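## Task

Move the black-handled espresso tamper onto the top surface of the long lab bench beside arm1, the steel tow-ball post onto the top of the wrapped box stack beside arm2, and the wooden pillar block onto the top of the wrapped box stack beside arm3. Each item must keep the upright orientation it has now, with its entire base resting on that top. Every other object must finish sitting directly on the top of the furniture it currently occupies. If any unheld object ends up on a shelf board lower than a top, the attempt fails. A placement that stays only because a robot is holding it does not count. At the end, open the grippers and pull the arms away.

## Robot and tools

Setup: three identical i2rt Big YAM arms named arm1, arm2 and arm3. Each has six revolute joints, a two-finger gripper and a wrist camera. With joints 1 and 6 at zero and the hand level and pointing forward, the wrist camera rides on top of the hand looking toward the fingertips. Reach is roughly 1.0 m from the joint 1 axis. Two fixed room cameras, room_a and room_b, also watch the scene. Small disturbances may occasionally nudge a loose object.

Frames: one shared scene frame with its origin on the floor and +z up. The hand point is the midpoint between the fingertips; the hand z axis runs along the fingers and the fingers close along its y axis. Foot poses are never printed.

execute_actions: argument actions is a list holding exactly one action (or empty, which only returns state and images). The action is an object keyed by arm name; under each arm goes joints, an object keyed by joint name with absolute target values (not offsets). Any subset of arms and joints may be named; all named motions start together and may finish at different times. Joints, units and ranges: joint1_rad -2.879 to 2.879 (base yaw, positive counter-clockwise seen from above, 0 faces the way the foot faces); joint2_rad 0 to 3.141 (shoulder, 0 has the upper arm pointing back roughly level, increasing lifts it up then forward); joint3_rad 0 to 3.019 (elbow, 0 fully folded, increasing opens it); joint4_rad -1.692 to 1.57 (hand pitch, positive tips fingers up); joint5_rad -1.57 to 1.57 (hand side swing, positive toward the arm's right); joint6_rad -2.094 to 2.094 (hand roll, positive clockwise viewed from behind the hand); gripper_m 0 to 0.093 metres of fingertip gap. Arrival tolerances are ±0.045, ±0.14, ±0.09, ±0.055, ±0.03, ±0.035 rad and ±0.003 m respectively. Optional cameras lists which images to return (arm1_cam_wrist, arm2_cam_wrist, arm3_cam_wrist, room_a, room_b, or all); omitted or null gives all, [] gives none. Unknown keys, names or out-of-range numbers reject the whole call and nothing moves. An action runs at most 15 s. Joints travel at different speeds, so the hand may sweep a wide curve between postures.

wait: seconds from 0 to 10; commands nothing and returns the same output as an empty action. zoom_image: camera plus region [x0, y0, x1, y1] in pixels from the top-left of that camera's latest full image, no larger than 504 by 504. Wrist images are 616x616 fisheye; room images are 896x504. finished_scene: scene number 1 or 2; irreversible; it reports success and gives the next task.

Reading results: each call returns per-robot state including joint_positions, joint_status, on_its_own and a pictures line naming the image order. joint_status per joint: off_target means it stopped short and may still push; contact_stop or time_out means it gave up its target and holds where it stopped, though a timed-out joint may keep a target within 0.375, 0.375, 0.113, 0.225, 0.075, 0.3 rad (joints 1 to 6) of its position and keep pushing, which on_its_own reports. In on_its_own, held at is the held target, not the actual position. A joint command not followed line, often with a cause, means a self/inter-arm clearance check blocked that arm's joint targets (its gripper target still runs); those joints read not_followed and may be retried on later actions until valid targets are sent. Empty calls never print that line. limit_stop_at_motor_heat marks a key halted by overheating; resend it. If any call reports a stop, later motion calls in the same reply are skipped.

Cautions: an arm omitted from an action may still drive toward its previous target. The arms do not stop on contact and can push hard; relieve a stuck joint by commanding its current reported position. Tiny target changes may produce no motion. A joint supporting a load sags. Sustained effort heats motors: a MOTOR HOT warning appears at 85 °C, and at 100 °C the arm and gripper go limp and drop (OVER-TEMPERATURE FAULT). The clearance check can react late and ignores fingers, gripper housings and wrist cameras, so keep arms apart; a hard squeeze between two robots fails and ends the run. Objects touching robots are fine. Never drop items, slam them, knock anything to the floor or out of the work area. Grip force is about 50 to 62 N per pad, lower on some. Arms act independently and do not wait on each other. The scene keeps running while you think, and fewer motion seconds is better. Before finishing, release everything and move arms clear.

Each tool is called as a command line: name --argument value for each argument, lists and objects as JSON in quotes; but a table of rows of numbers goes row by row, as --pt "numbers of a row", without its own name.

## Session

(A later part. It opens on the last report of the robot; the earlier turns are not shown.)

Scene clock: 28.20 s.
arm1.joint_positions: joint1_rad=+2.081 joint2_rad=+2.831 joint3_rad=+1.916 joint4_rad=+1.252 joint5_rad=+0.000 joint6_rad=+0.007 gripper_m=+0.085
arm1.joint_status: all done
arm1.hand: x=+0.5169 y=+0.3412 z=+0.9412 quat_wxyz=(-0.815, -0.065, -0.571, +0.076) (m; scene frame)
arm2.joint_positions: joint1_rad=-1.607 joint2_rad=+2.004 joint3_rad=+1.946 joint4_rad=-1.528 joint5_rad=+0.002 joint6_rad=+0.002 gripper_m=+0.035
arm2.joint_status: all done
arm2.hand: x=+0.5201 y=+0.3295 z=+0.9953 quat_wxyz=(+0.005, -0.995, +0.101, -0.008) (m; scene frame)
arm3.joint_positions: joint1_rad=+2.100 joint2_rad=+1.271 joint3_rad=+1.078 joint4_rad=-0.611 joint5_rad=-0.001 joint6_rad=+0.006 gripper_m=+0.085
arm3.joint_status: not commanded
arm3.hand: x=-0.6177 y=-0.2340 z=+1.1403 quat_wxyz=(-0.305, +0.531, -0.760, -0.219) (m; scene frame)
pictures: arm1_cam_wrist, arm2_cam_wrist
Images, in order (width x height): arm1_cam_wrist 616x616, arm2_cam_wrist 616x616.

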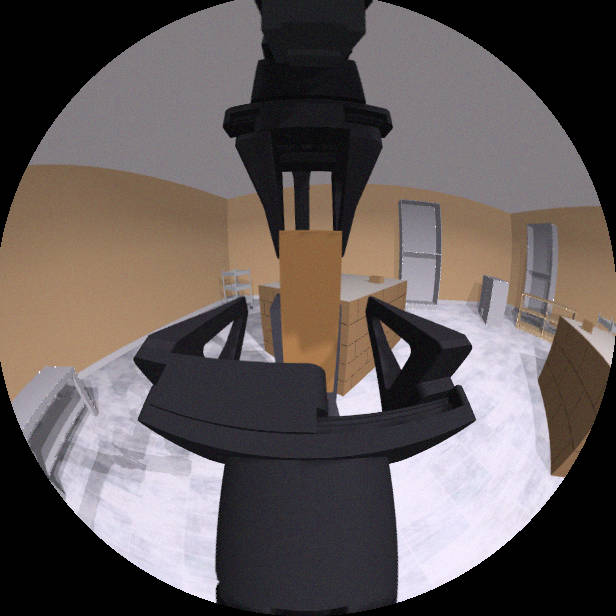

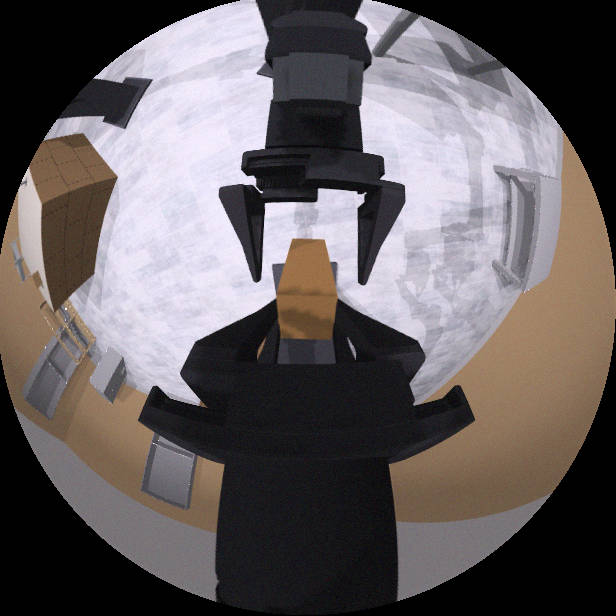

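execute_actions --actions '[{"arm1":{"joints":{"joint2_rad":2.885,"gripper_m":0.06}}}]' --cameras '["arm1_cam_wrist","arm2_cam_wrist"]'

Scene clock: 29.13 s.
arm1.joint_positions: joint1_rad=+2.081 joint2_rad=+2.852 joint3_rad=+1.916 joint4_rad=+1.252 joint5_rad=+0.000 joint6_rad=+0.007 gripper_m=+0.060
arm1.joint_status: all done
arm1.hand: x=+0.5133 y=+0.3422 z=+0.9232 quat_wxyz=(-0.809, -0.066, -0.580, +0.076) (m; scene frame)
arm2.joint_positions: joint1_rad=-1.607 joint2_rad=+2.004 joint3_rad=+1.946 joint4_rad=-1.528 joint5_rad=+0.002 joint6_rad=+0.002 gripper_m=+0.035
arm2.joint_status: not commanded
arm2.hand: x=+0.5201 y=+0.3295 z=+0.9953 quat_wxyz=(+0.005, -0.995, +0.101, -0.008) (m; scene frame)
arm3.joint_positions: joint1_rad=+2.100 joint2_rad=+1.271 joint3_rad=+1.078 joint4_rad=-0.611 joint5_rad=-0.001 joint6_rad=+0.006 gripper_m=+0.085
arm3.joint_status: not commanded
arm3.hand: x=-0.6177 y=-0.2340 z=+1.1403 quat_wxyz=(-0.305, +0.531, -0.760, -0.219) (m; scene frame)
pictures: arm1_cam_wrist, arm2_cam_wrist
Images, in order (width x height): arm1_cam_wrist 616x616, arm2_cam_wrist 616x616.

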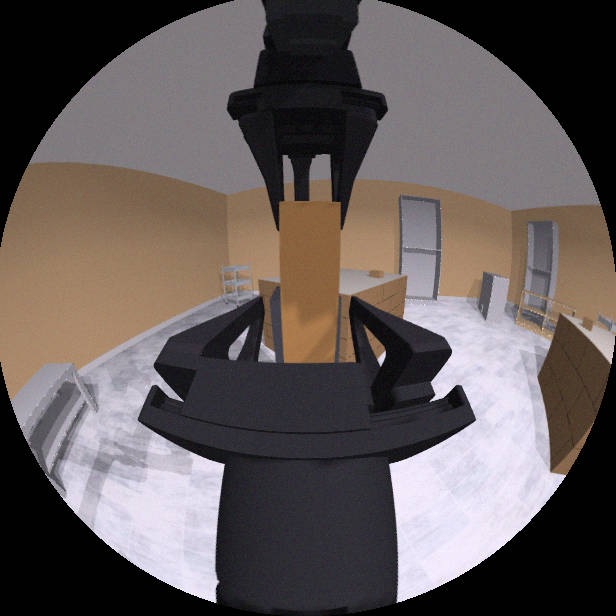

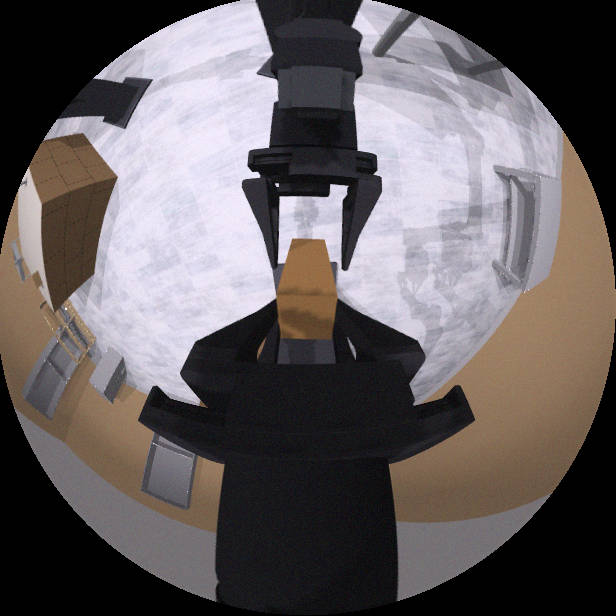

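execute_actions --actions '[{"arm1":{"joints":{"joint2_rad":2.86,"gripper_m":0.02}}}]' --cameras '[]'

execute_actions --actions '[{"arm2":{"joints":{"gripper_m":0.075}}}]' --cameras '["arm1_cam_wrist","arm2_cam_wrist"]'

Scene clock: 29.90 s.
arm1.joint_positions: joint1_rad=+2.080 joint2_rad=+2.852 joint3_rad=+1.916 joint4_rad=+1.252 joint5_rad=+0.002 joint6_rad=+0.006 gripper_m=+0.034
arm1.joint_status: gripper_m off_target (ended at +0.034, target +0.020); the others done
arm1.hand: x=+0.5133 y=+0.3415 z=+0.9230 quat_wxyz=(-0.808, -0.066, -0.580, +0.077) (m; scene frame)
arm2.joint_positions: joint1_rad=-1.607 joint2_rad=+2.004 joint3_rad=+1.946 joint4_rad=-1.528 joint5_rad=+0.005 joint6_rad=+0.002 gripper_m=+0.035
arm2.joint_status: not commanded
arm2.hand: x=+0.5202 y=+0.3299 z=+0.9953 quat_wxyz=(+0.006, -0.995, +0.101, -0.008) (m; scene frame)
arm3.joint_positions: joint1_rad=+2.100 joint2_rad=+1.271 joint3_rad=+1.078 joint4_rad=-0.611 joint5_rad=-0.001 joint6_rad=+0.006 gripper_m=+0.085
arm3.joint_status: not commanded
arm3.hand: x=-0.6177 y=-0.2340 z=+1.1403 quat_wxyz=(-0.305, +0.531, -0.760, -0.219) (m; scene frame)
pictures: none
No camera images: the call's "cameras" was empty. Leave "cameras" out to get every camera's image.

Scene clock: 30.50 s.
arm1.joint_positions: joint1_rad=+2.080 joint2_rad=+2.852 joint3_rad=+1.916 joint4_rad=+1.248 joint5_rad=+0.002 joint6_rad=+0.006 gripper_m=+0.034
arm1.joint_status: not commanded
arm1.hand: x=+0.5135 y=+0.3415 z=+0.9222 quat_wxyz=(-0.807, -0.066, -0.581, +0.077) (m; scene frame)
arm2.joint_positions: joint1_rad=-1.607 joint2_rad=+2.004 joint3_rad=+1.946 joint4_rad=-1.528 joint5_rad=+0.004 joint6_rad=+0.002 gripper_m=+0.075
arm2.joint_status: all done
arm2.hand: x=+0.5201 y=+0.3297 z=+0.9953 quat_wxyz=(+0.006, -0.995, +0.101, -0.008) (m; scene frame)
arm3.joint_positions: joint1_rad=+2.100 joint2_rad=+1.271 joint3_rad=+1.078 joint4_rad=-0.611 joint5_rad=-0.001 joint6_rad=+0.006 gripper_m=+0.085
arm3.joint_status: not commanded
arm3.hand: x=-0.6177 y=-0.2340 z=+1.1403 quat_wxyz=(-0.305, +0.531, -0.760, -0.219) (m; scene frame)
pictures: arm1_cam_wrist, arm2_cam_wrist
Images, in order (width x height): arm1_cam_wrist 616x616, arm2_cam_wrist 616x616.

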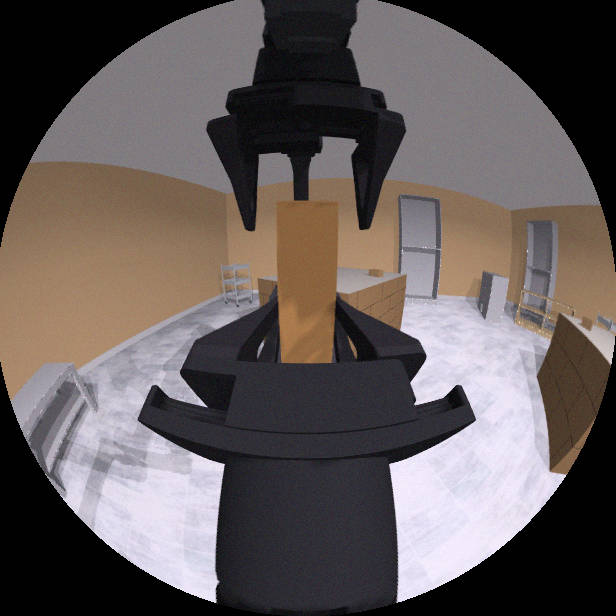

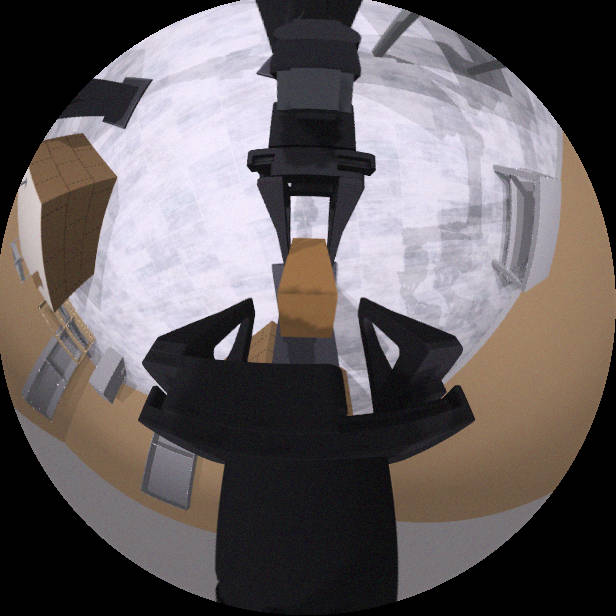

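execute_actions --actions '[{"arm1":{"joints":{"joint3_rad":1.7,"joint4_rad":1.42}},"arm2":{"joints":{"joint2_rad":1.8}},"arm3":{"joints":{"joint2_rad":1.23,"joint3_rad":1.26,"joint4_rad":-0.81}}}]' --cameras '[]'

execute_actions --actions '[{"arm1":{"joints":{"joint1_rad":0.36,"joint2_rad":2.256,"joint3_rad":1.17}},"arm2":{"joints":{"joint2_rad":1.417,"joint3_rad":1.54,"joint4_rad":-1.3}}}]' --cameras '["arm1_cam_wrist","arm3_cam_wrist","room_a"]'

Scene clock: 32.53 s.
arm1.joint_positions: joint1_rad=+2.080 joint2_rad=+2.855 joint3_rad=+1.690 joint4_rad=+1.390 joint5_rad=+0.002 joint6_rad=+0.006 gripper_m=+0.034
arm1.joint_status: all done
arm1.hand: x=+0.4457 y=+0.3562 z=+0.8565 quat_wxyz=(-0.781, -0.070, -0.616, +0.074) (m; scene frame)
arm2.joint_positions: joint1_rad=-1.607 joint2_rad=+1.792 joint3_rad=+1.946 joint4_rad=-1.529 joint5_rad=+0.004 joint6_rad=+0.002 gripper_m=+0.075
arm2.joint_status: all done
arm2.hand: x=+0.5429 y=+0.3240 z=+1.1197 quat_wxyz=(+0.016, -0.990, +0.100, +0.097) (m; scene frame)
arm3.joint_positions: joint1_rad=+2.100 joint2_rad=+1.233 joint3_rad=+1.201 joint4_rad=-0.801 joint5_rad=-0.001 joint6_rad=+0.006 gripper_m=+0.085
arm3.joint_status: all done
arm3.hand: x=-0.6219 y=-0.2462 z=+1.1942 quat_wxyz=(-0.294, +0.534, -0.764, -0.211) (m; scene frame)
pictures: none
No camera images: the call's "cameras" was empty. Leave "cameras" out to get every camera's image.

Scene clock: 34.50 s.
arm1.joint_positions: joint1_rad=+0.350 joint2_rad=+2.239 joint3_rad=+1.171 joint4_rad=+1.397 joint5_rad=+0.003 joint6_rad=+0.006 gripper_m=+0.034
arm1.joint_status: all done
arm1.hand: x=-0.5942 y=-0.1642 z=+1.0941 quat_wxyz=(-0.463, -0.486, -0.329, +0.664) (m; scene frame)
arm2.joint_positions: joint1_rad=-1.607 joint2_rad=+1.411 joint3_rad=+1.544 joint4_rad=-1.320 joint5_rad=+0.004 joint6_rad=+0.002 gripper_m=+0.075
arm2.joint_status: all done
arm2.hand: x=+0.6381 y=+0.3044 z=+1.1551 quat_wxyz=(+0.025, -0.977, +0.099, +0.189) (m; scene frame)
arm3.joint_positions: joint1_rad=+2.100 joint2_rad=+1.233 joint3_rad=+1.201 joint4_rad=-0.801 joint5_rad=-0.001 joint6_rad=+0.006 gripper_m=+0.085
arm3.joint_status: not commanded
arm3.hand: x=-0.6219 y=-0.2462 z=+1.1942 quat_wxyz=(-0.294, +0.534, -0.764, -0.211) (m; scene frame)
pictures: arm1_cam_wrist, arm3_cam_wrist, room_a
Images, in order (width x height): arm1_cam_wrist 616x616, arm3_cam_wrist 616x616, room_a 896x504.

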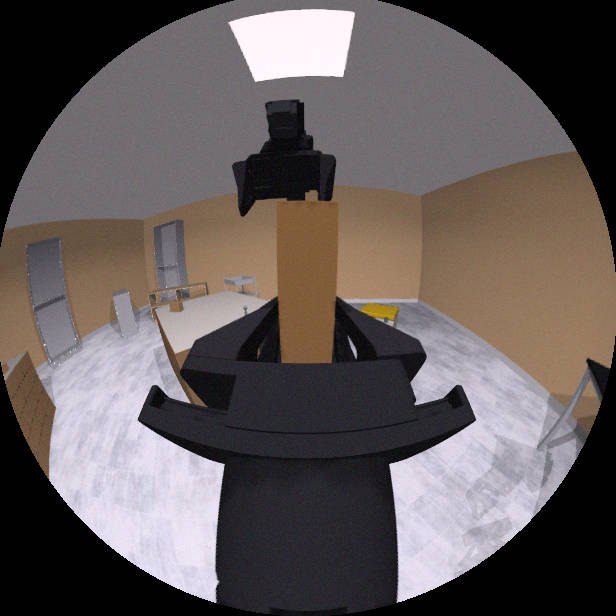

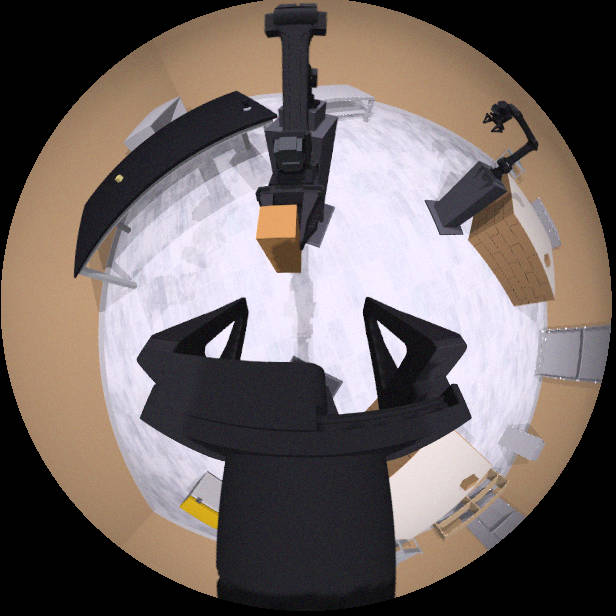

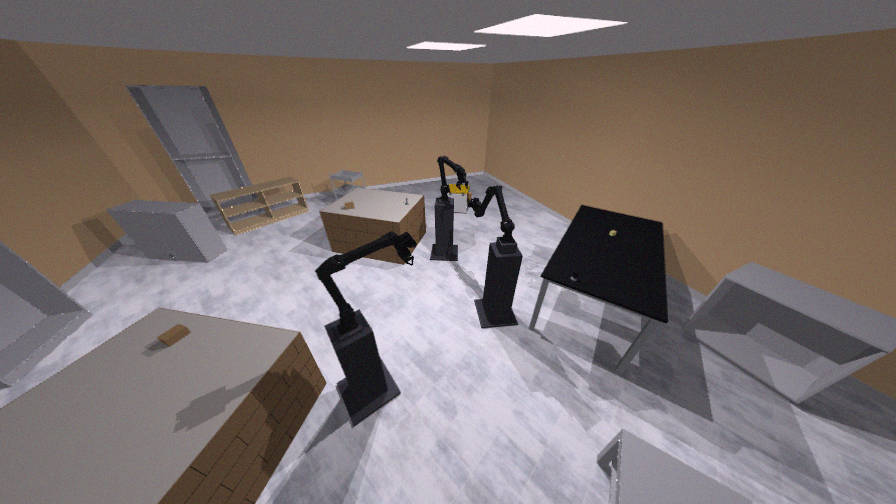

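zoom_image --camera "arm3_cam_wrist" --region '[225, 180, 385, 320]'

Region (225, 180, 385, 320) of arm3_cam_wrist's 616x616 image, scaled by 3.150, with more detail than that image has; it fills the top 441 rows of this view, and the rest is white.

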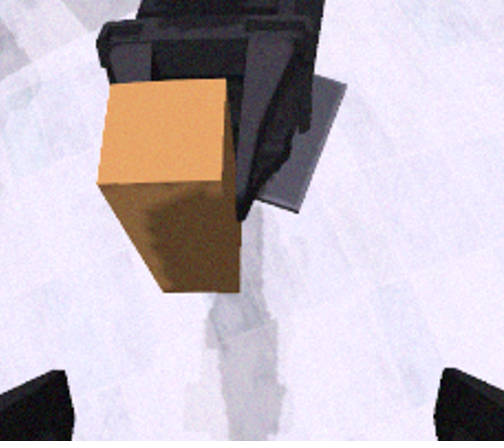

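execute_actions --actions '[{"arm2":{"joints":{"joint4_rad":-0.91}},"arm3":{"joints":{"joint1_rad":2.153,"joint2_rad":1.445,"joint3_rad":1.32,"joint4_rad":-0.61,"gripper_m":0.093}}}]' --cameras '["arm1_cam_wrist","arm3_cam_wrist"]'

Scene clock: 36.80 s.
arm1.joint_positions: joint1_rad=+0.350 joint2_rad=+2.239 joint3_rad=+1.171 joint4_rad=+1.397 joint5_rad=+0.003 joint6_rad=+0.006 gripper_m=+0.034
arm1.joint_status: not commanded
arm1.hand: x=-0.5942 y=-0.1642 z=+1.0941 quat_wxyz=(-0.463, -0.486, -0.329, +0.664) (m; scene frame)
arm2.joint_positions: joint1_rad=-1.607 joint2_rad=+1.411 joint3_rad=+1.544 joint4_rad=-0.932 joint5_rad=+0.004 joint6_rad=+0.002 gripper_m=+0.075
arm2.joint_status: all done
arm2.hand: x=+0.5602 y=+0.3197 z=+1.2068 quat_wxyz=(+0.043, -0.922, +0.092, +0.374) (m; scene frame)
arm3.joint_positions: joint1_rad=+2.155 joint2_rad=+1.458 joint3_rad=+1.271 joint4_rad=-0.630 joint5_rad=-0.001 joint6_rad=+0.006 gripper_m=+0.093
arm3.joint_status: all done
arm3.hand: x=-0.6254 y=-0.1579 z=+1.1426 quat_wxyz=(-0.294, +0.553, -0.747, -0.223) (m; scene frame)
pictures: arm1_cam_wrist, arm3_cam_wrist
Images, in order (width x height): arm1_cam_wrist 616x616, arm3_cam_wrist 616x616.

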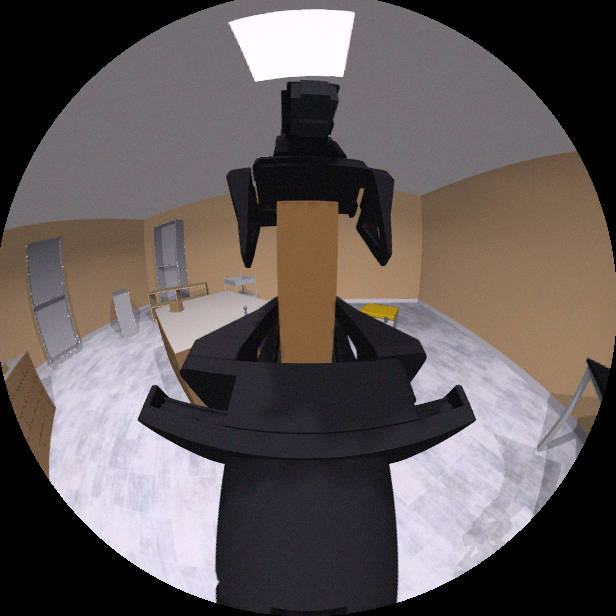

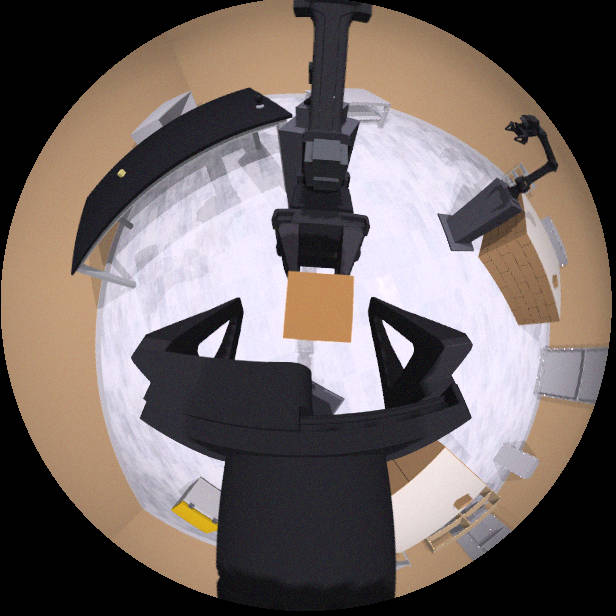

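execute_actions --actions '[{"arm3":{"joints":{"joint1_rad":2.137,"joint4_rad":-0.565,"gripper_m":0.065}}}]' --cameras '["arm1_cam_wrist","arm3_cam_wrist"]'

Scene clock: 37.67 s.
arm1.joint_positions: joint1_rad=+0.350 joint2_rad=+2.239 joint3_rad=+1.171 joint4_rad=+1.397 joint5_rad=+0.003 joint6_rad=+0.006 gripper_m=+0.034
arm1.joint_status: not commanded
arm1.hand: x=-0.5942 y=-0.1642 z=+1.0941 quat_wxyz=(-0.463, -0.486, -0.329, +0.664) (m; scene frame)
arm2.joint_positions: joint1_rad=-1.607 joint2_rad=+1.411 joint3_rad=+1.544 joint4_rad=-0.932 joint5_rad=+0.004 joint6_rad=+0.002 gripper_m=+0.075
arm2.joint_status: not commanded
arm2.hand: x=+0.5602 y=+0.3197 z=+1.2068 quat_wxyz=(+0.043, -0.922, +0.092, +0.374) (m; scene frame)
arm3.joint_positions: joint1_rad=+2.141 joint2_rad=+1.458 joint3_rad=+1.271 joint4_rad=-0.586 joint5_rad=-0.001 joint6_rad=+0.006 gripper_m=+0.065
arm3.joint_status: all done
arm3.hand: x=-0.6151 y=-0.1529 z=+1.1502 quat_wxyz=(-0.312, +0.543, -0.744, -0.233) (m; scene frame)
pictures: arm1_cam_wrist, arm3_cam_wrist
Images, in order (width x height): arm1_cam_wrist 616x616, arm3_cam_wrist 616x616.

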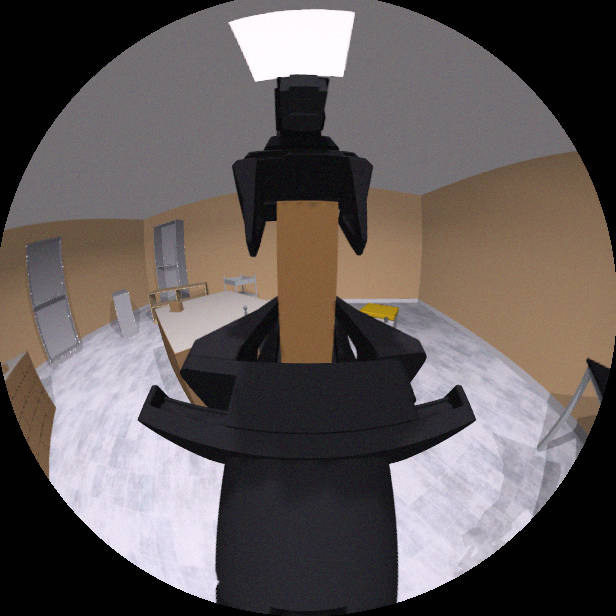

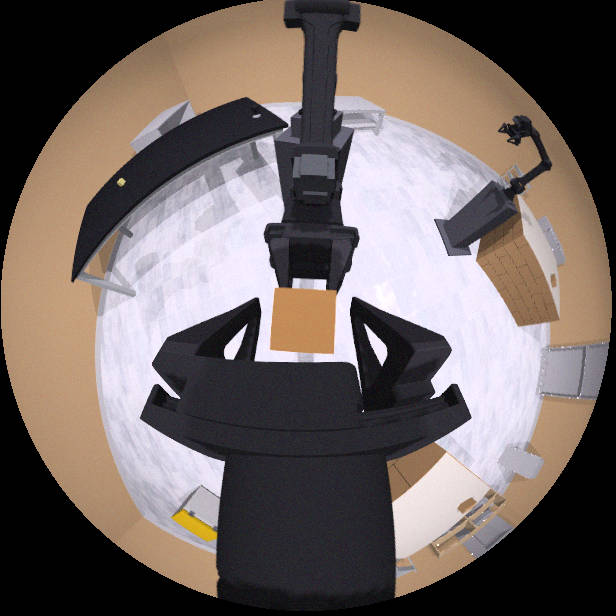

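Good alignment. Close arm3, then release arm1.

execute_actions --actions '[{"arm3":{"joints":{"joint3_rad":1.285,"gripper_m":0.02}}}]' --cameras '[]'

execute_actions --actions '[{"arm1":{"joints":{"gripper_m":0.085}}}]' --cameras '["arm1_cam_wrist","arm3_cam_wrist"]'

Scene clock: 38.43 s.
arm1.joint_positions: joint1_rad=+0.351 joint2_rad=+2.239 joint3_rad=+1.170 joint4_rad=+1.398 joint5_rad=-0.003 joint6_rad=+0.006 gripper_m=+0.034
arm1.joint_status: not commanded
arm1.hand: x=-0.5924 y=-0.1647 z=+1.0941 quat_wxyz=(-0.464, -0.485, -0.331, +0.663) (m; scene frame)
arm2.joint_positions: joint1_rad=-1.607 joint2_rad=+1.411 joint3_rad=+1.544 joint4_rad=-0.932 joint5_rad=+0.004 joint6_rad=+0.002 gripper_m=+0.075
arm2.joint_status: not commanded
arm2.hand: x=+0.5602 y=+0.3197 z=+1.2068 quat_wxyz=(+0.043, -0.922, +0.092, +0.374) (m; scene frame)
arm3.joint_positions: joint1_rad=+2.140 joint2_rad=+1.458 joint3_rad=+1.271 joint4_rad=-0.585 joint5_rad=+0.003 joint6_rad=+0.008 gripper_m=+0.035
arm3.joint_status: gripper_m off_target (ended at +0.035, target +0.020); the others done
arm3.hand: x=-0.6137 y=-0.1532 z=+1.1504 quat_wxyz=(-0.313, +0.541, -0.745, -0.232) (m; scene frame)
pictures: none
No camera images: the call's "cameras" was empty. Leave "cameras" out to get every camera's image.

Scene clock: 39.07 s.
arm1.joint_positions: joint1_rad=+0.351 joint2_rad=+2.239 joint3_rad=+1.170 joint4_rad=+1.398 joint5_rad=-0.003 joint6_rad=+0.006 gripper_m=+0.085
arm1.joint_status: all done
arm1.hand: x=-0.5924 y=-0.1647 z=+1.0941 quat_wxyz=(-0.464, -0.485, -0.331, +0.663) (m; scene frame)
arm2.joint_positions: joint1_rad=-1.607 joint2_rad=+1.411 joint3_rad=+1.544 joint4_rad=-0.932 joint5_rad=+0.004 joint6_rad=+0.002 gripper_m=+0.075
arm2.joint_status: not commanded
arm2.hand: x=+0.5602 y=+0.3197 z=+1.2068 quat_wxyz=(+0.043, -0.922, +0.092, +0.374) (m; scene frame)
arm3.joint_positions: joint1_rad=+2.140 joint2_rad=+1.458 joint3_rad=+1.271 joint4_rad=-0.585 joint5_rad=+0.002 joint6_rad=+0.008 gripper_m=+0.035
arm3.joint_status: not commanded
arm3.hand: x=-0.6138 y=-0.1532 z=+1.1504 quat_wxyz=(-0.313, +0.542, -0.745, -0.232) (m; scene frame)
pictures: arm1_cam_wrist, arm3_cam_wrist
Images, in order (width x height): arm1_cam_wrist 616x616, arm3_cam_wrist 616x616.

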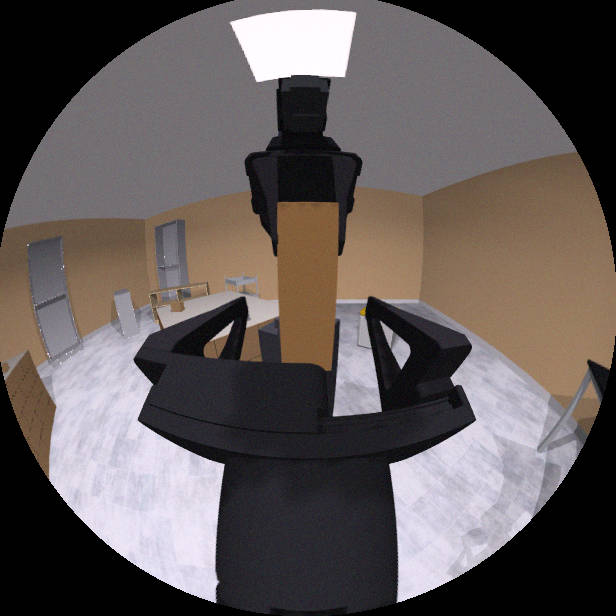

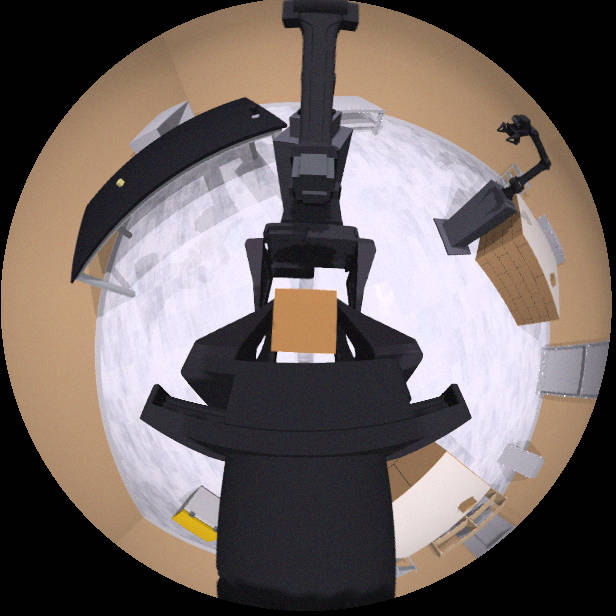

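execute_actions --actions '[{"arm1":{"joints":{"joint3_rad":0.84}},"arm3":{"joints":{"joint2_rad":1.36,"joint4_rad":-0.68}}}]' --cameras '[]'

execute_actions --actions '[{"arm1":{"joints":{"joint1_rad":0.375,"joint2_rad":1.815,"joint4_rad":1.29}},"arm3":{"joints":{"joint1_rad":0.0,"joint2_rad":1.965,"joint3_rad":1.09,"joint4_rad":0.16}}}]' --cameras '["arm1_cam_wrist","arm3_cam_wrist","room_b"]'

Scene clock: 40.80 s.
arm1.joint_positions: joint1_rad=+0.351 joint2_rad=+2.239 joint3_rad=+0.838 joint4_rad=+1.398 joint5_rad=-0.003 joint6_rad=+0.006 gripper_m=+0.085
arm1.joint_status: all done
arm1.hand: x=-0.5535 y=-0.0641 z=+0.9735 quat_wxyz=(-0.403, -0.588, -0.402, +0.574) (m; scene frame)
arm2.joint_positions: joint1_rad=-1.607 joint2_rad=+1.411 joint3_rad=+1.544 joint4_rad=-0.932 joint5_rad=+0.004 joint6_rad=+0.002 gripper_m=+0.075
arm2.joint_status: not commanded
arm2.hand: x=+0.5602 y=+0.3197 z=+1.2068 quat_wxyz=(+0.043, -0.922, +0.092, +0.374) (m; scene frame)
arm3.joint_positions: joint1_rad=+2.140 joint2_rad=+1.362 joint3_rad=+1.271 joint4_rad=-0.675 joint5_rad=+0.002 joint6_rad=+0.008 gripper_m=+0.035
arm3.joint_status: all done
arm3.hand: x=-0.6229 y=-0.1826 z=+1.1885 quat_wxyz=(-0.316, +0.541, -0.744, -0.234) (m; scene frame)
pictures: none
No camera images: the call's "cameras" was empty. Leave "cameras" out to get every camera's image.

Scene clock: 43.13 s.
arm1.joint_positions: joint1_rad=+0.366 joint2_rad=+1.791 joint3_rad=+0.834 joint4_rad=+1.304 joint5_rad=-0.003 joint6_rad=+0.006 gripper_m=+0.085
arm1.joint_status: all done
arm1.hand: x=-0.5481 y=-0.0718 z=+1.2220 quat_wxyz=(-0.472, -0.476, -0.330, +0.664) (m; scene frame)
arm2.joint_positions: joint1_rad=-1.607 joint2_rad=+1.411 joint3_rad=+1.544 joint4_rad=-0.932 joint5_rad=+0.004 joint6_rad=+0.002 gripper_m=+0.075
arm2.joint_status: not commanded
arm2.hand: x=+0.5602 y=+0.3197 z=+1.2068 quat_wxyz=(+0.043, -0.922, +0.092, +0.374) (m; scene frame)
arm3.joint_positions: joint1_rad=-0.004 joint2_rad=+1.989 joint3_rad=+1.088 joint4_rad=+0.143 joint5_rad=+0.002 joint6_rad=+0.006 gripper_m=+0.035
arm3.joint_status: all done
arm3.hand: x=-0.3764 y=-1.2257 z=+0.8551 quat_wxyz=(-0.357, -0.393, -0.831, +0.167) (m; scene frame)
pictures: arm1_cam_wrist, arm3_cam_wrist, room_b
Images, in order (width x height): arm1_cam_wrist 616x616, arm3_cam_wrist 616x616, room_b 896x504.

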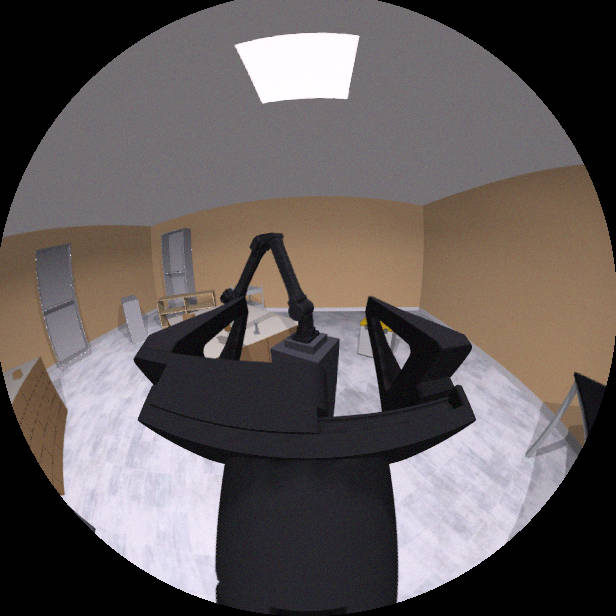

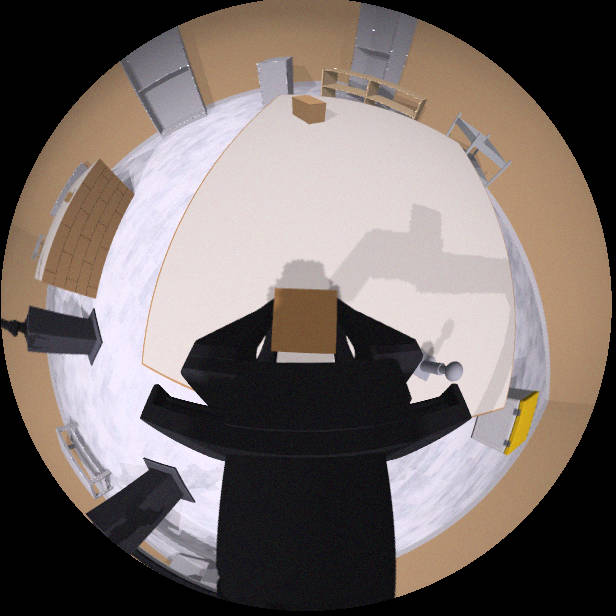

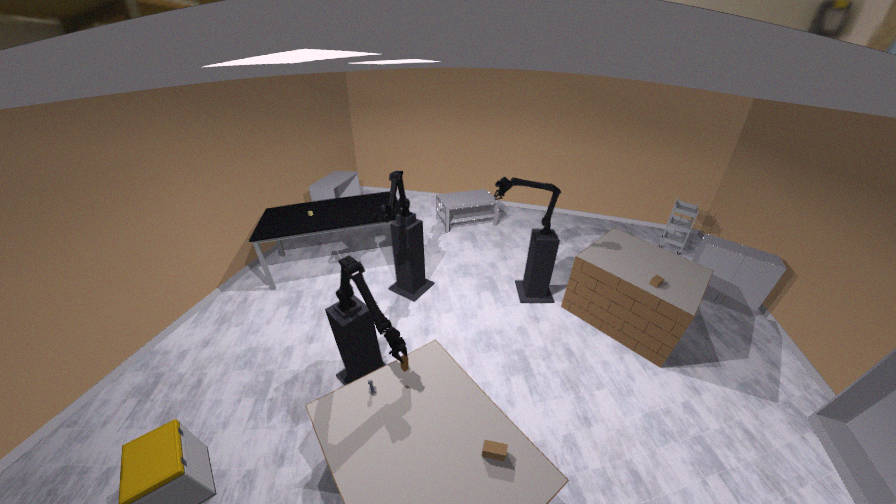

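zoom_image --camera "arm3_cam_wrist" --region '[390, 320, 490, 410]'

zoom_image --camera "room_b" --region '[350, 320, 450, 410]'

Region (390, 320, 490, 410) of arm3_cam_wrist's 616x616 image, scaled by 5.040, with more detail than that image has; it fills the top 454 rows of this view, and the rest is white.

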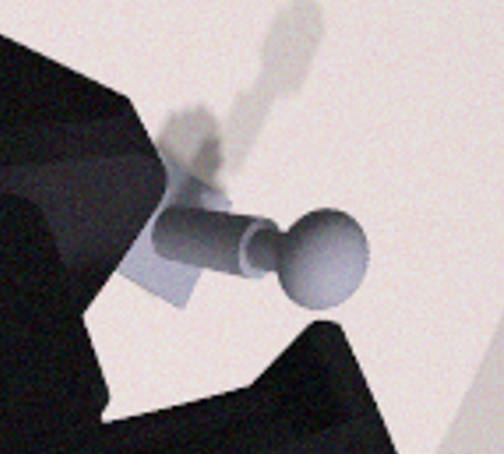

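Region (350, 320, 450, 410) of room_b's 896x504 image, scaled by 5.040, with more detail than that image has; it fills the top 454 rows of this view, and the rest is white.

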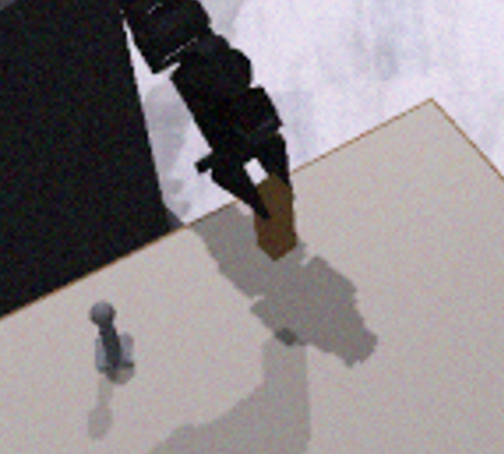

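execute_actions --actions '[{"arm3":{"joints":{"joint2_rad":2.167,"joint4_rad":0.357}}}]' --cameras '["room_a","room_b"]'

zoom_image --camera "room_b" --region '[370, 340, 440, 400]'

zoom_image --camera "room_a" --region '[370, 170, 440, 230]'

Scene clock: 44.73 s.
arm1.joint_positions: joint1_rad=+0.366 joint2_rad=+1.791 joint3_rad=+0.834 joint4_rad=+1.304 joint5_rad=-0.003 joint6_rad=+0.006 gripper_m=+0.085
arm1.joint_status: not commanded
arm1.hand: x=-0.5481 y=-0.0718 z=+1.2220 quat_wxyz=(-0.472, -0.476, -0.330, +0.664) (m; scene frame)
arm2.joint_positions: joint1_rad=-1.607 joint2_rad=+1.411 joint3_rad=+1.544 joint4_rad=-0.932 joint5_rad=+0.004 joint6_rad=+0.002 gripper_m=+0.075
arm2.joint_status: not commanded
arm2.hand: x=+0.5602 y=+0.3197 z=+1.2068 quat_wxyz=(+0.043, -0.922, +0.092, +0.374) (m; scene frame)
arm3.joint_positions: joint1_rad=-0.003 joint2_rad=+2.177 joint3_rad=+1.088 joint4_rad=+0.346 joint5_rad=+0.001 joint6_rad=+0.006 gripper_m=+0.035
arm3.joint_status: all done
arm3.hand: x=-0.3776 y=-1.2237 z=+0.7725 quat_wxyz=(-0.363, -0.391, -0.828, +0.169) (m; scene frame)
pictures: room_a, room_b
Images, in order (width x height): room_a 896x504, room_b 896x504.

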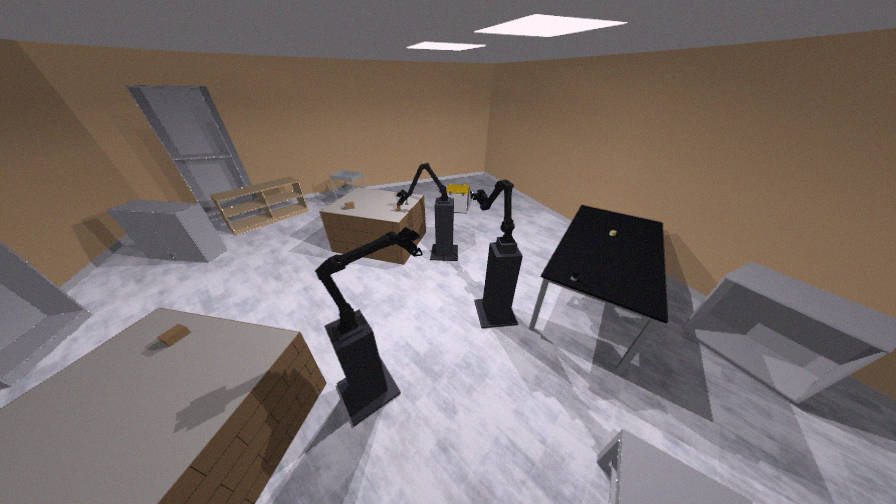

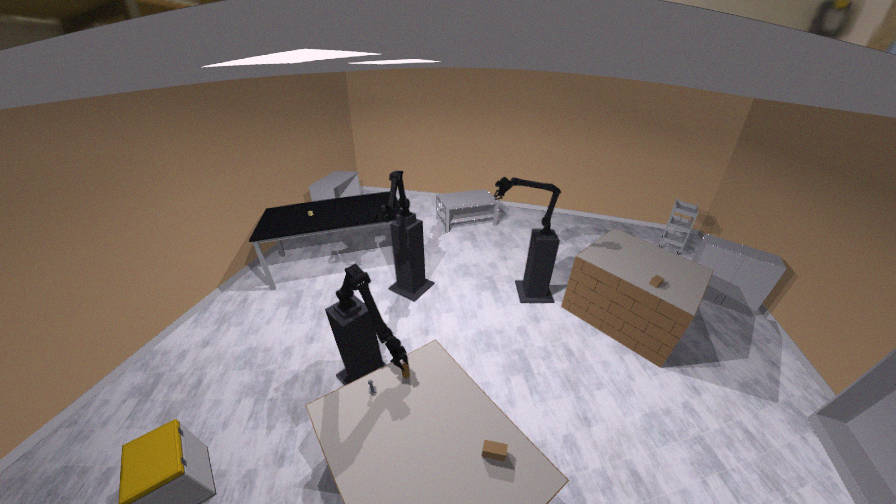

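Region (370, 340, 440, 400) of room_b's 896x504 image, scaled by 7.200, with more detail than that image has; it fills the top 432 rows of this view, and the rest is white.

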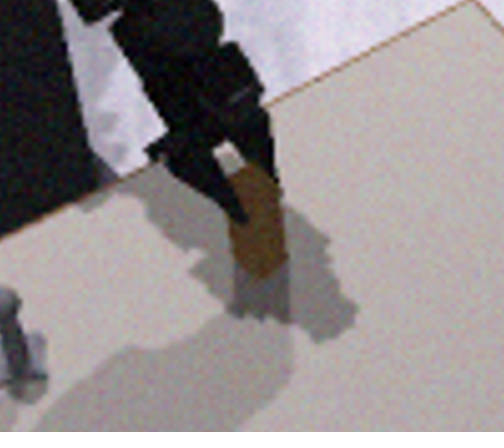

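Region (370, 170, 440, 230) of room_a's 896x504 image, scaled by 7.200, with more detail than that image has; it fills the top 432 rows of this view, and the rest is white.

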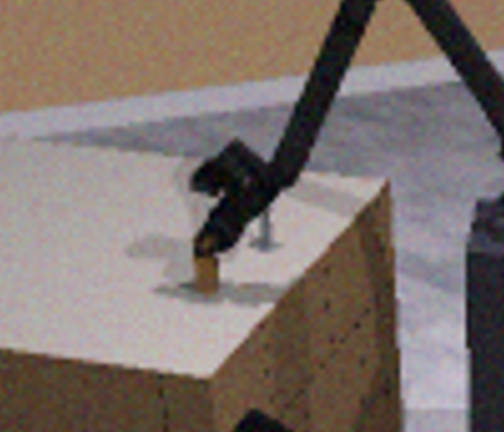

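execute_actions --actions '[{"arm3":{"joints":{"joint2_rad":2.205}}}]' --cameras '["arm3_cam_wrist"]'

Scene clock: 45.43 s.
arm1.joint_positions: joint1_rad=+0.366 joint2_rad=+1.791 joint3_rad=+0.834 joint4_rad=+1.304 joint5_rad=-0.003 joint6_rad=+0.006 gripper_m=+0.085
arm1.joint_status: not commanded
arm1.hand: x=-0.5481 y=-0.0718 z=+1.2220 quat_wxyz=(-0.472, -0.476, -0.330, +0.664) (m; scene frame)
arm2.joint_positions: joint1_rad=-1.607 joint2_rad=+1.411 joint3_rad=+1.544 joint4_rad=-0.932 joint5_rad=+0.004 joint6_rad=+0.002 gripper_m=+0.075
arm2.joint_status: not commanded
arm2.hand: x=+0.5602 y=+0.3197 z=+1.2068 quat_wxyz=(+0.043, -0.922, +0.092, +0.374) (m; scene frame)
arm3.joint_positions: joint1_rad=-0.003 joint2_rad=+2.183 joint3_rad=+1.088 joint4_rad=+0.351 joint5_rad=+0.001 joint6_rad=+0.006 gripper_m=+0.035
arm3.joint_status: all done
arm3.hand: x=-0.3781 y=-1.2231 z=+0.7693 quat_wxyz=(-0.362, -0.392, -0.829, +0.169) (m; scene frame)
pictures: arm3_cam_wrist
Images, in order (width x height): arm3_cam_wrist 616x616.

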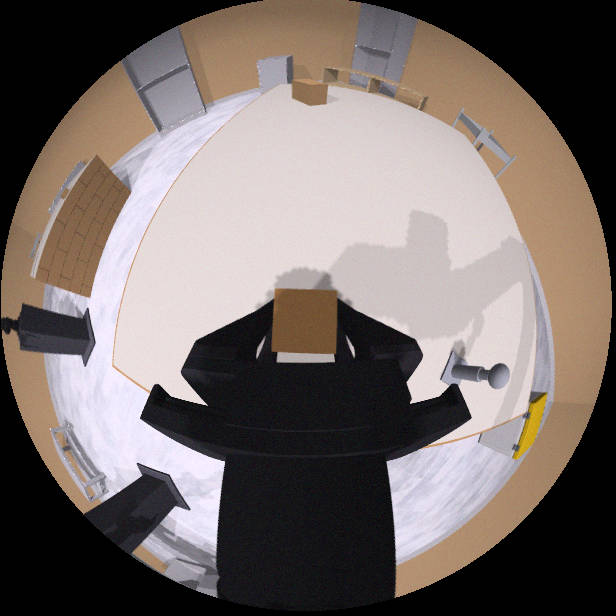

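execute_actions --actions '[{"arm3":{"joints":{"joint2_rad":2.18,"gripper_m":0.075}}}]' --cameras '[]'

execute_actions --actions '[{"arm3":{"joints":{"joint2_rad":1.93,"joint3_rad":0.87,"joint4_rad":0.30}}}]' --cameras '["arm3_cam_wrist"]'

Scene clock: 46.20 s.
arm1.joint_positions: joint1_rad=+0.366 joint2_rad=+1.791 joint3_rad=+0.834 joint4_rad=+1.304 joint5_rad=-0.003 joint6_rad=+0.006 gripper_m=+0.085
arm1.joint_status: not commanded
arm1.hand: x=-0.5481 y=-0.0718 z=+1.2220 quat_wxyz=(-0.472, -0.476, -0.330, +0.664) (m; scene frame)
arm2.joint_positions: joint1_rad=-1.607 joint2_rad=+1.411 joint3_rad=+1.544 joint4_rad=-0.932 joint5_rad=+0.004 joint6_rad=+0.002 gripper_m=+0.075
arm2.joint_status: not commanded
arm2.hand: x=+0.5602 y=+0.3197 z=+1.2068 quat_wxyz=(+0.043, -0.922, +0.092, +0.374) (m; scene frame)
arm3.joint_positions: joint1_rad=-0.003 joint2_rad=+2.184 joint3_rad=+1.088 joint4_rad=+0.351 joint5_rad=+0.001 joint6_rad=+0.006 gripper_m=+0.075
arm3.joint_status: all done
arm3.hand: x=-0.3782 y=-1.2230 z=+0.7691 quat_wxyz=(-0.362, -0.392, -0.829, +0.169) (m; scene frame)
pictures: none
No camera images: the call's "cameras" was empty. Leave "cameras" out to get every camera's image.

Scene clock: 47.23 s.
arm1.joint_positions: joint1_rad=+0.366 joint2_rad=+1.791 joint3_rad=+0.834 joint4_rad=+1.304 joint5_rad=-0.003 joint6_rad=+0.006 gripper_m=+0.085
arm1.joint_status: not commanded
arm1.hand: x=-0.5481 y=-0.0718 z=+1.2220 quat_wxyz=(-0.472, -0.476, -0.330, +0.664) (m; scene frame)
arm2.joint_positions: joint1_rad=-1.607 joint2_rad=+1.411 joint3_rad=+1.544 joint4_rad=-0.932 joint5_rad=+0.004 joint6_rad=+0.002 gripper_m=+0.075
arm2.joint_status: not commanded
arm2.hand: x=+0.5602 y=+0.3197 z=+1.2068 quat_wxyz=(+0.043, -0.922, +0.092, +0.374) (m; scene frame)
arm3.joint_positions: joint1_rad=-0.003 joint2_rad=+1.927 joint3_rad=+0.872 joint4_rad=+0.304 joint5_rad=+0.001 joint6_rad=+0.006 gripper_m=+0.075
arm3.joint_status: all done
arm3.hand: x=-0.4197 y=-1.1732 z=+0.8363 quat_wxyz=(-0.360, -0.392, -0.830, +0.168) (m; scene frame)
pictures: arm3_cam_wrist
Images, in order (width x height): arm3_cam_wrist 616x616.

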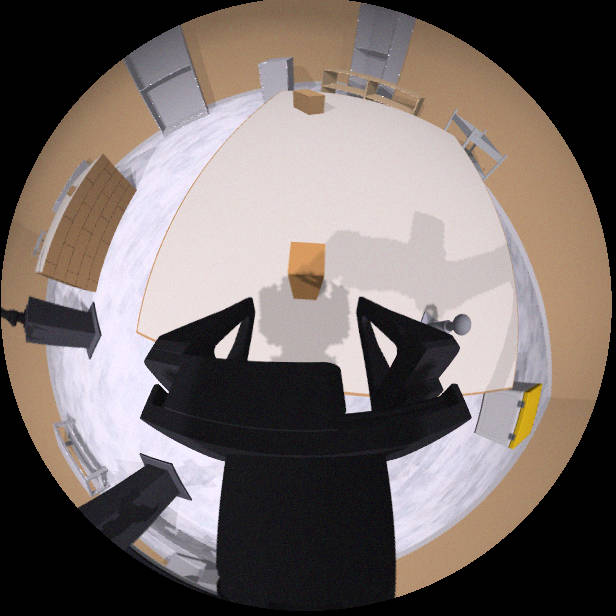

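execute_actions --actions '[{"arm3":{"joints":{"joint1_rad":-0.363}}}]' --cameras '[]'

execute_actions --actions '[{"arm3":{"joints":{"joint2_rad":2.12,"joint3_rad":1.035,"joint4_rad":0.36,"gripper_m":0.06}}}]' --cameras '["arm3_cam_wrist"]'

Scene clock: 48.77 s.
arm1.joint_positions: joint1_rad=+0.366 joint2_rad=+1.791 joint3_rad=+0.834 joint4_rad=+1.304 joint5_rad=-0.003 joint6_rad=+0.006 gripper_m=+0.085
arm1.joint_status: not commanded
arm1.hand: x=-0.5481 y=-0.0718 z=+1.2220 quat_wxyz=(-0.472, -0.476, -0.330, +0.664) (m; scene frame)
arm2.joint_positions: joint1_rad=-1.607 joint2_rad=+1.411 joint3_rad=+1.544 joint4_rad=-0.932 joint5_rad=+0.004 joint6_rad=+0.002 gripper_m=+0.075
arm2.joint_status: not commanded
arm2.hand: x=+0.5602 y=+0.3197 z=+1.2068 quat_wxyz=(+0.043, -0.922, +0.092, +0.374) (m; scene frame)
arm3.joint_positions: joint1_rad=-0.363 joint2_rad=+1.927 joint3_rad=+0.872 joint4_rad=+0.304 joint5_rad=+0.002 joint6_rad=+0.006 gripper_m=+0.075
arm3.joint_status: all done
arm3.hand: x=-0.6023 y=-1.2762 z=+0.8364 quat_wxyz=(-0.323, -0.534, -0.746, +0.230) (m; scene frame)
pictures: none
No camera images: the call's "cameras" was empty. Leave "cameras" out to get every camera's image.

Scene clock: 49.63 s.
arm1.joint_positions: joint1_rad=+0.366 joint2_rad=+1.791 joint3_rad=+0.834 joint4_rad=+1.304 joint5_rad=-0.003 joint6_rad=+0.006 gripper_m=+0.085
arm1.joint_status: not commanded
arm1.hand: x=-0.5481 y=-0.0718 z=+1.2220 quat_wxyz=(-0.472, -0.476, -0.330, +0.664) (m; scene frame)
arm2.joint_positions: joint1_rad=-1.607 joint2_rad=+1.411 joint3_rad=+1.544 joint4_rad=-0.932 joint5_rad=+0.004 joint6_rad=+0.002 gripper_m=+0.075
arm2.joint_status: not commanded
arm2.hand: x=+0.5602 y=+0.3197 z=+1.2068 quat_wxyz=(+0.043, -0.922, +0.092, +0.374) (m; scene frame)
arm3.joint_positions: joint1_rad=-0.363 joint2_rad=+2.134 joint3_rad=+1.002 joint4_rad=+0.340 joint5_rad=+0.002 joint6_rad=+0.006 gripper_m=+0.060
arm3.joint_status: all done
arm3.hand: x=-0.5924 y=-1.3049 z=+0.7678 quat_wxyz=(-0.308, -0.539, -0.753, +0.219) (m; scene frame)
pictures: arm3_cam_wrist
Images, in order (width x height): arm3_cam_wrist 616x616.

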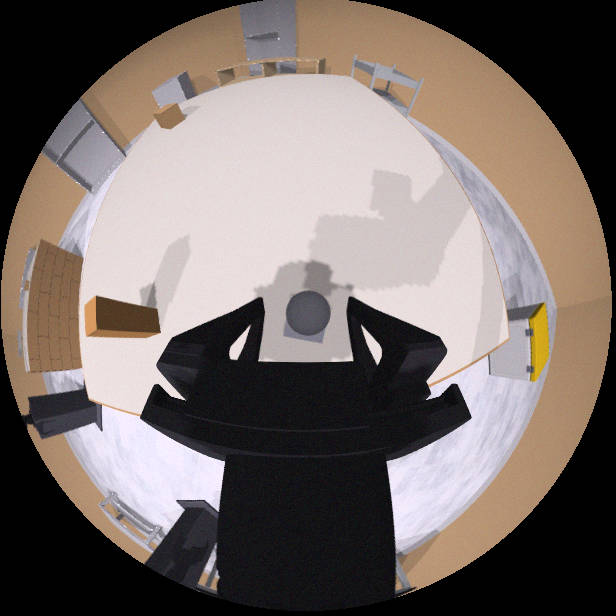

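execute_actions --actions '[{"arm3":{"joints":{"joint3_rad":1.01,"gripper_m":0.012}}}]' --cameras '["arm3_cam_wrist"]'

Scene clock: 52.27 s.
arm1.joint_positions: joint1_rad=+0.366 joint2_rad=+1.791 joint3_rad=+0.834 joint4_rad=+1.304 joint5_rad=-0.003 joint6_rad=+0.006 gripper_m=+0.085
arm1.joint_status: not commanded
arm1.hand: x=-0.5481 y=-0.0718 z=+1.2220 quat_wxyz=(-0.472, -0.476, -0.330, +0.664) (m; scene frame)
arm2.joint_positions: joint1_rad=-1.607 joint2_rad=+1.411 joint3_rad=+1.544 joint4_rad=-0.932 joint5_rad=+0.004 joint6_rad=+0.002 gripper_m=+0.075
arm2.joint_status: not commanded
arm2.hand: x=+0.5602 y=+0.3197 z=+1.2068 quat_wxyz=(+0.043, -0.922, +0.092, +0.374) (m; scene frame)
arm3.joint_positions: joint1_rad=-0.363 joint2_rad=+2.134 joint3_rad=+1.002 joint4_rad=+0.341 joint5_rad=+0.002 joint6_rad=+0.006 gripper_m=+0.028
arm3.joint_status: gripper_m off_target (ended at +0.028, target +0.012); the others done
arm3.hand: x=-0.5923 y=-1.3050 z=+0.7679 quat_wxyz=(-0.308, -0.539, -0.753, +0.219) (m; scene frame)
pictures: arm3_cam_wrist
Images, in order (width x height): arm3_cam_wrist 616x616.

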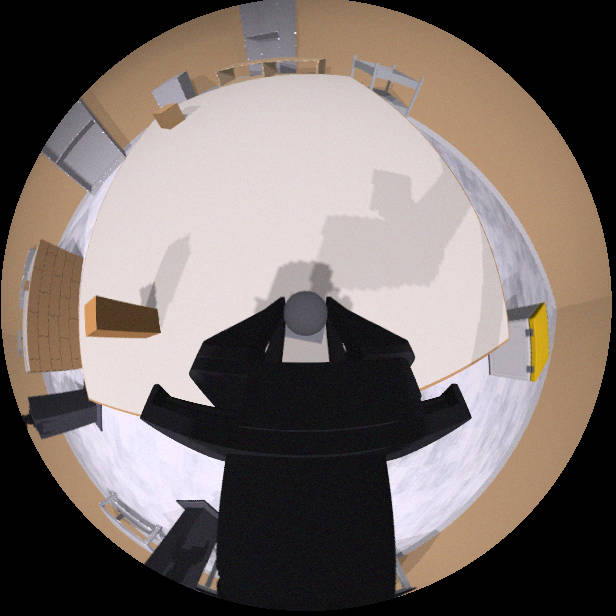

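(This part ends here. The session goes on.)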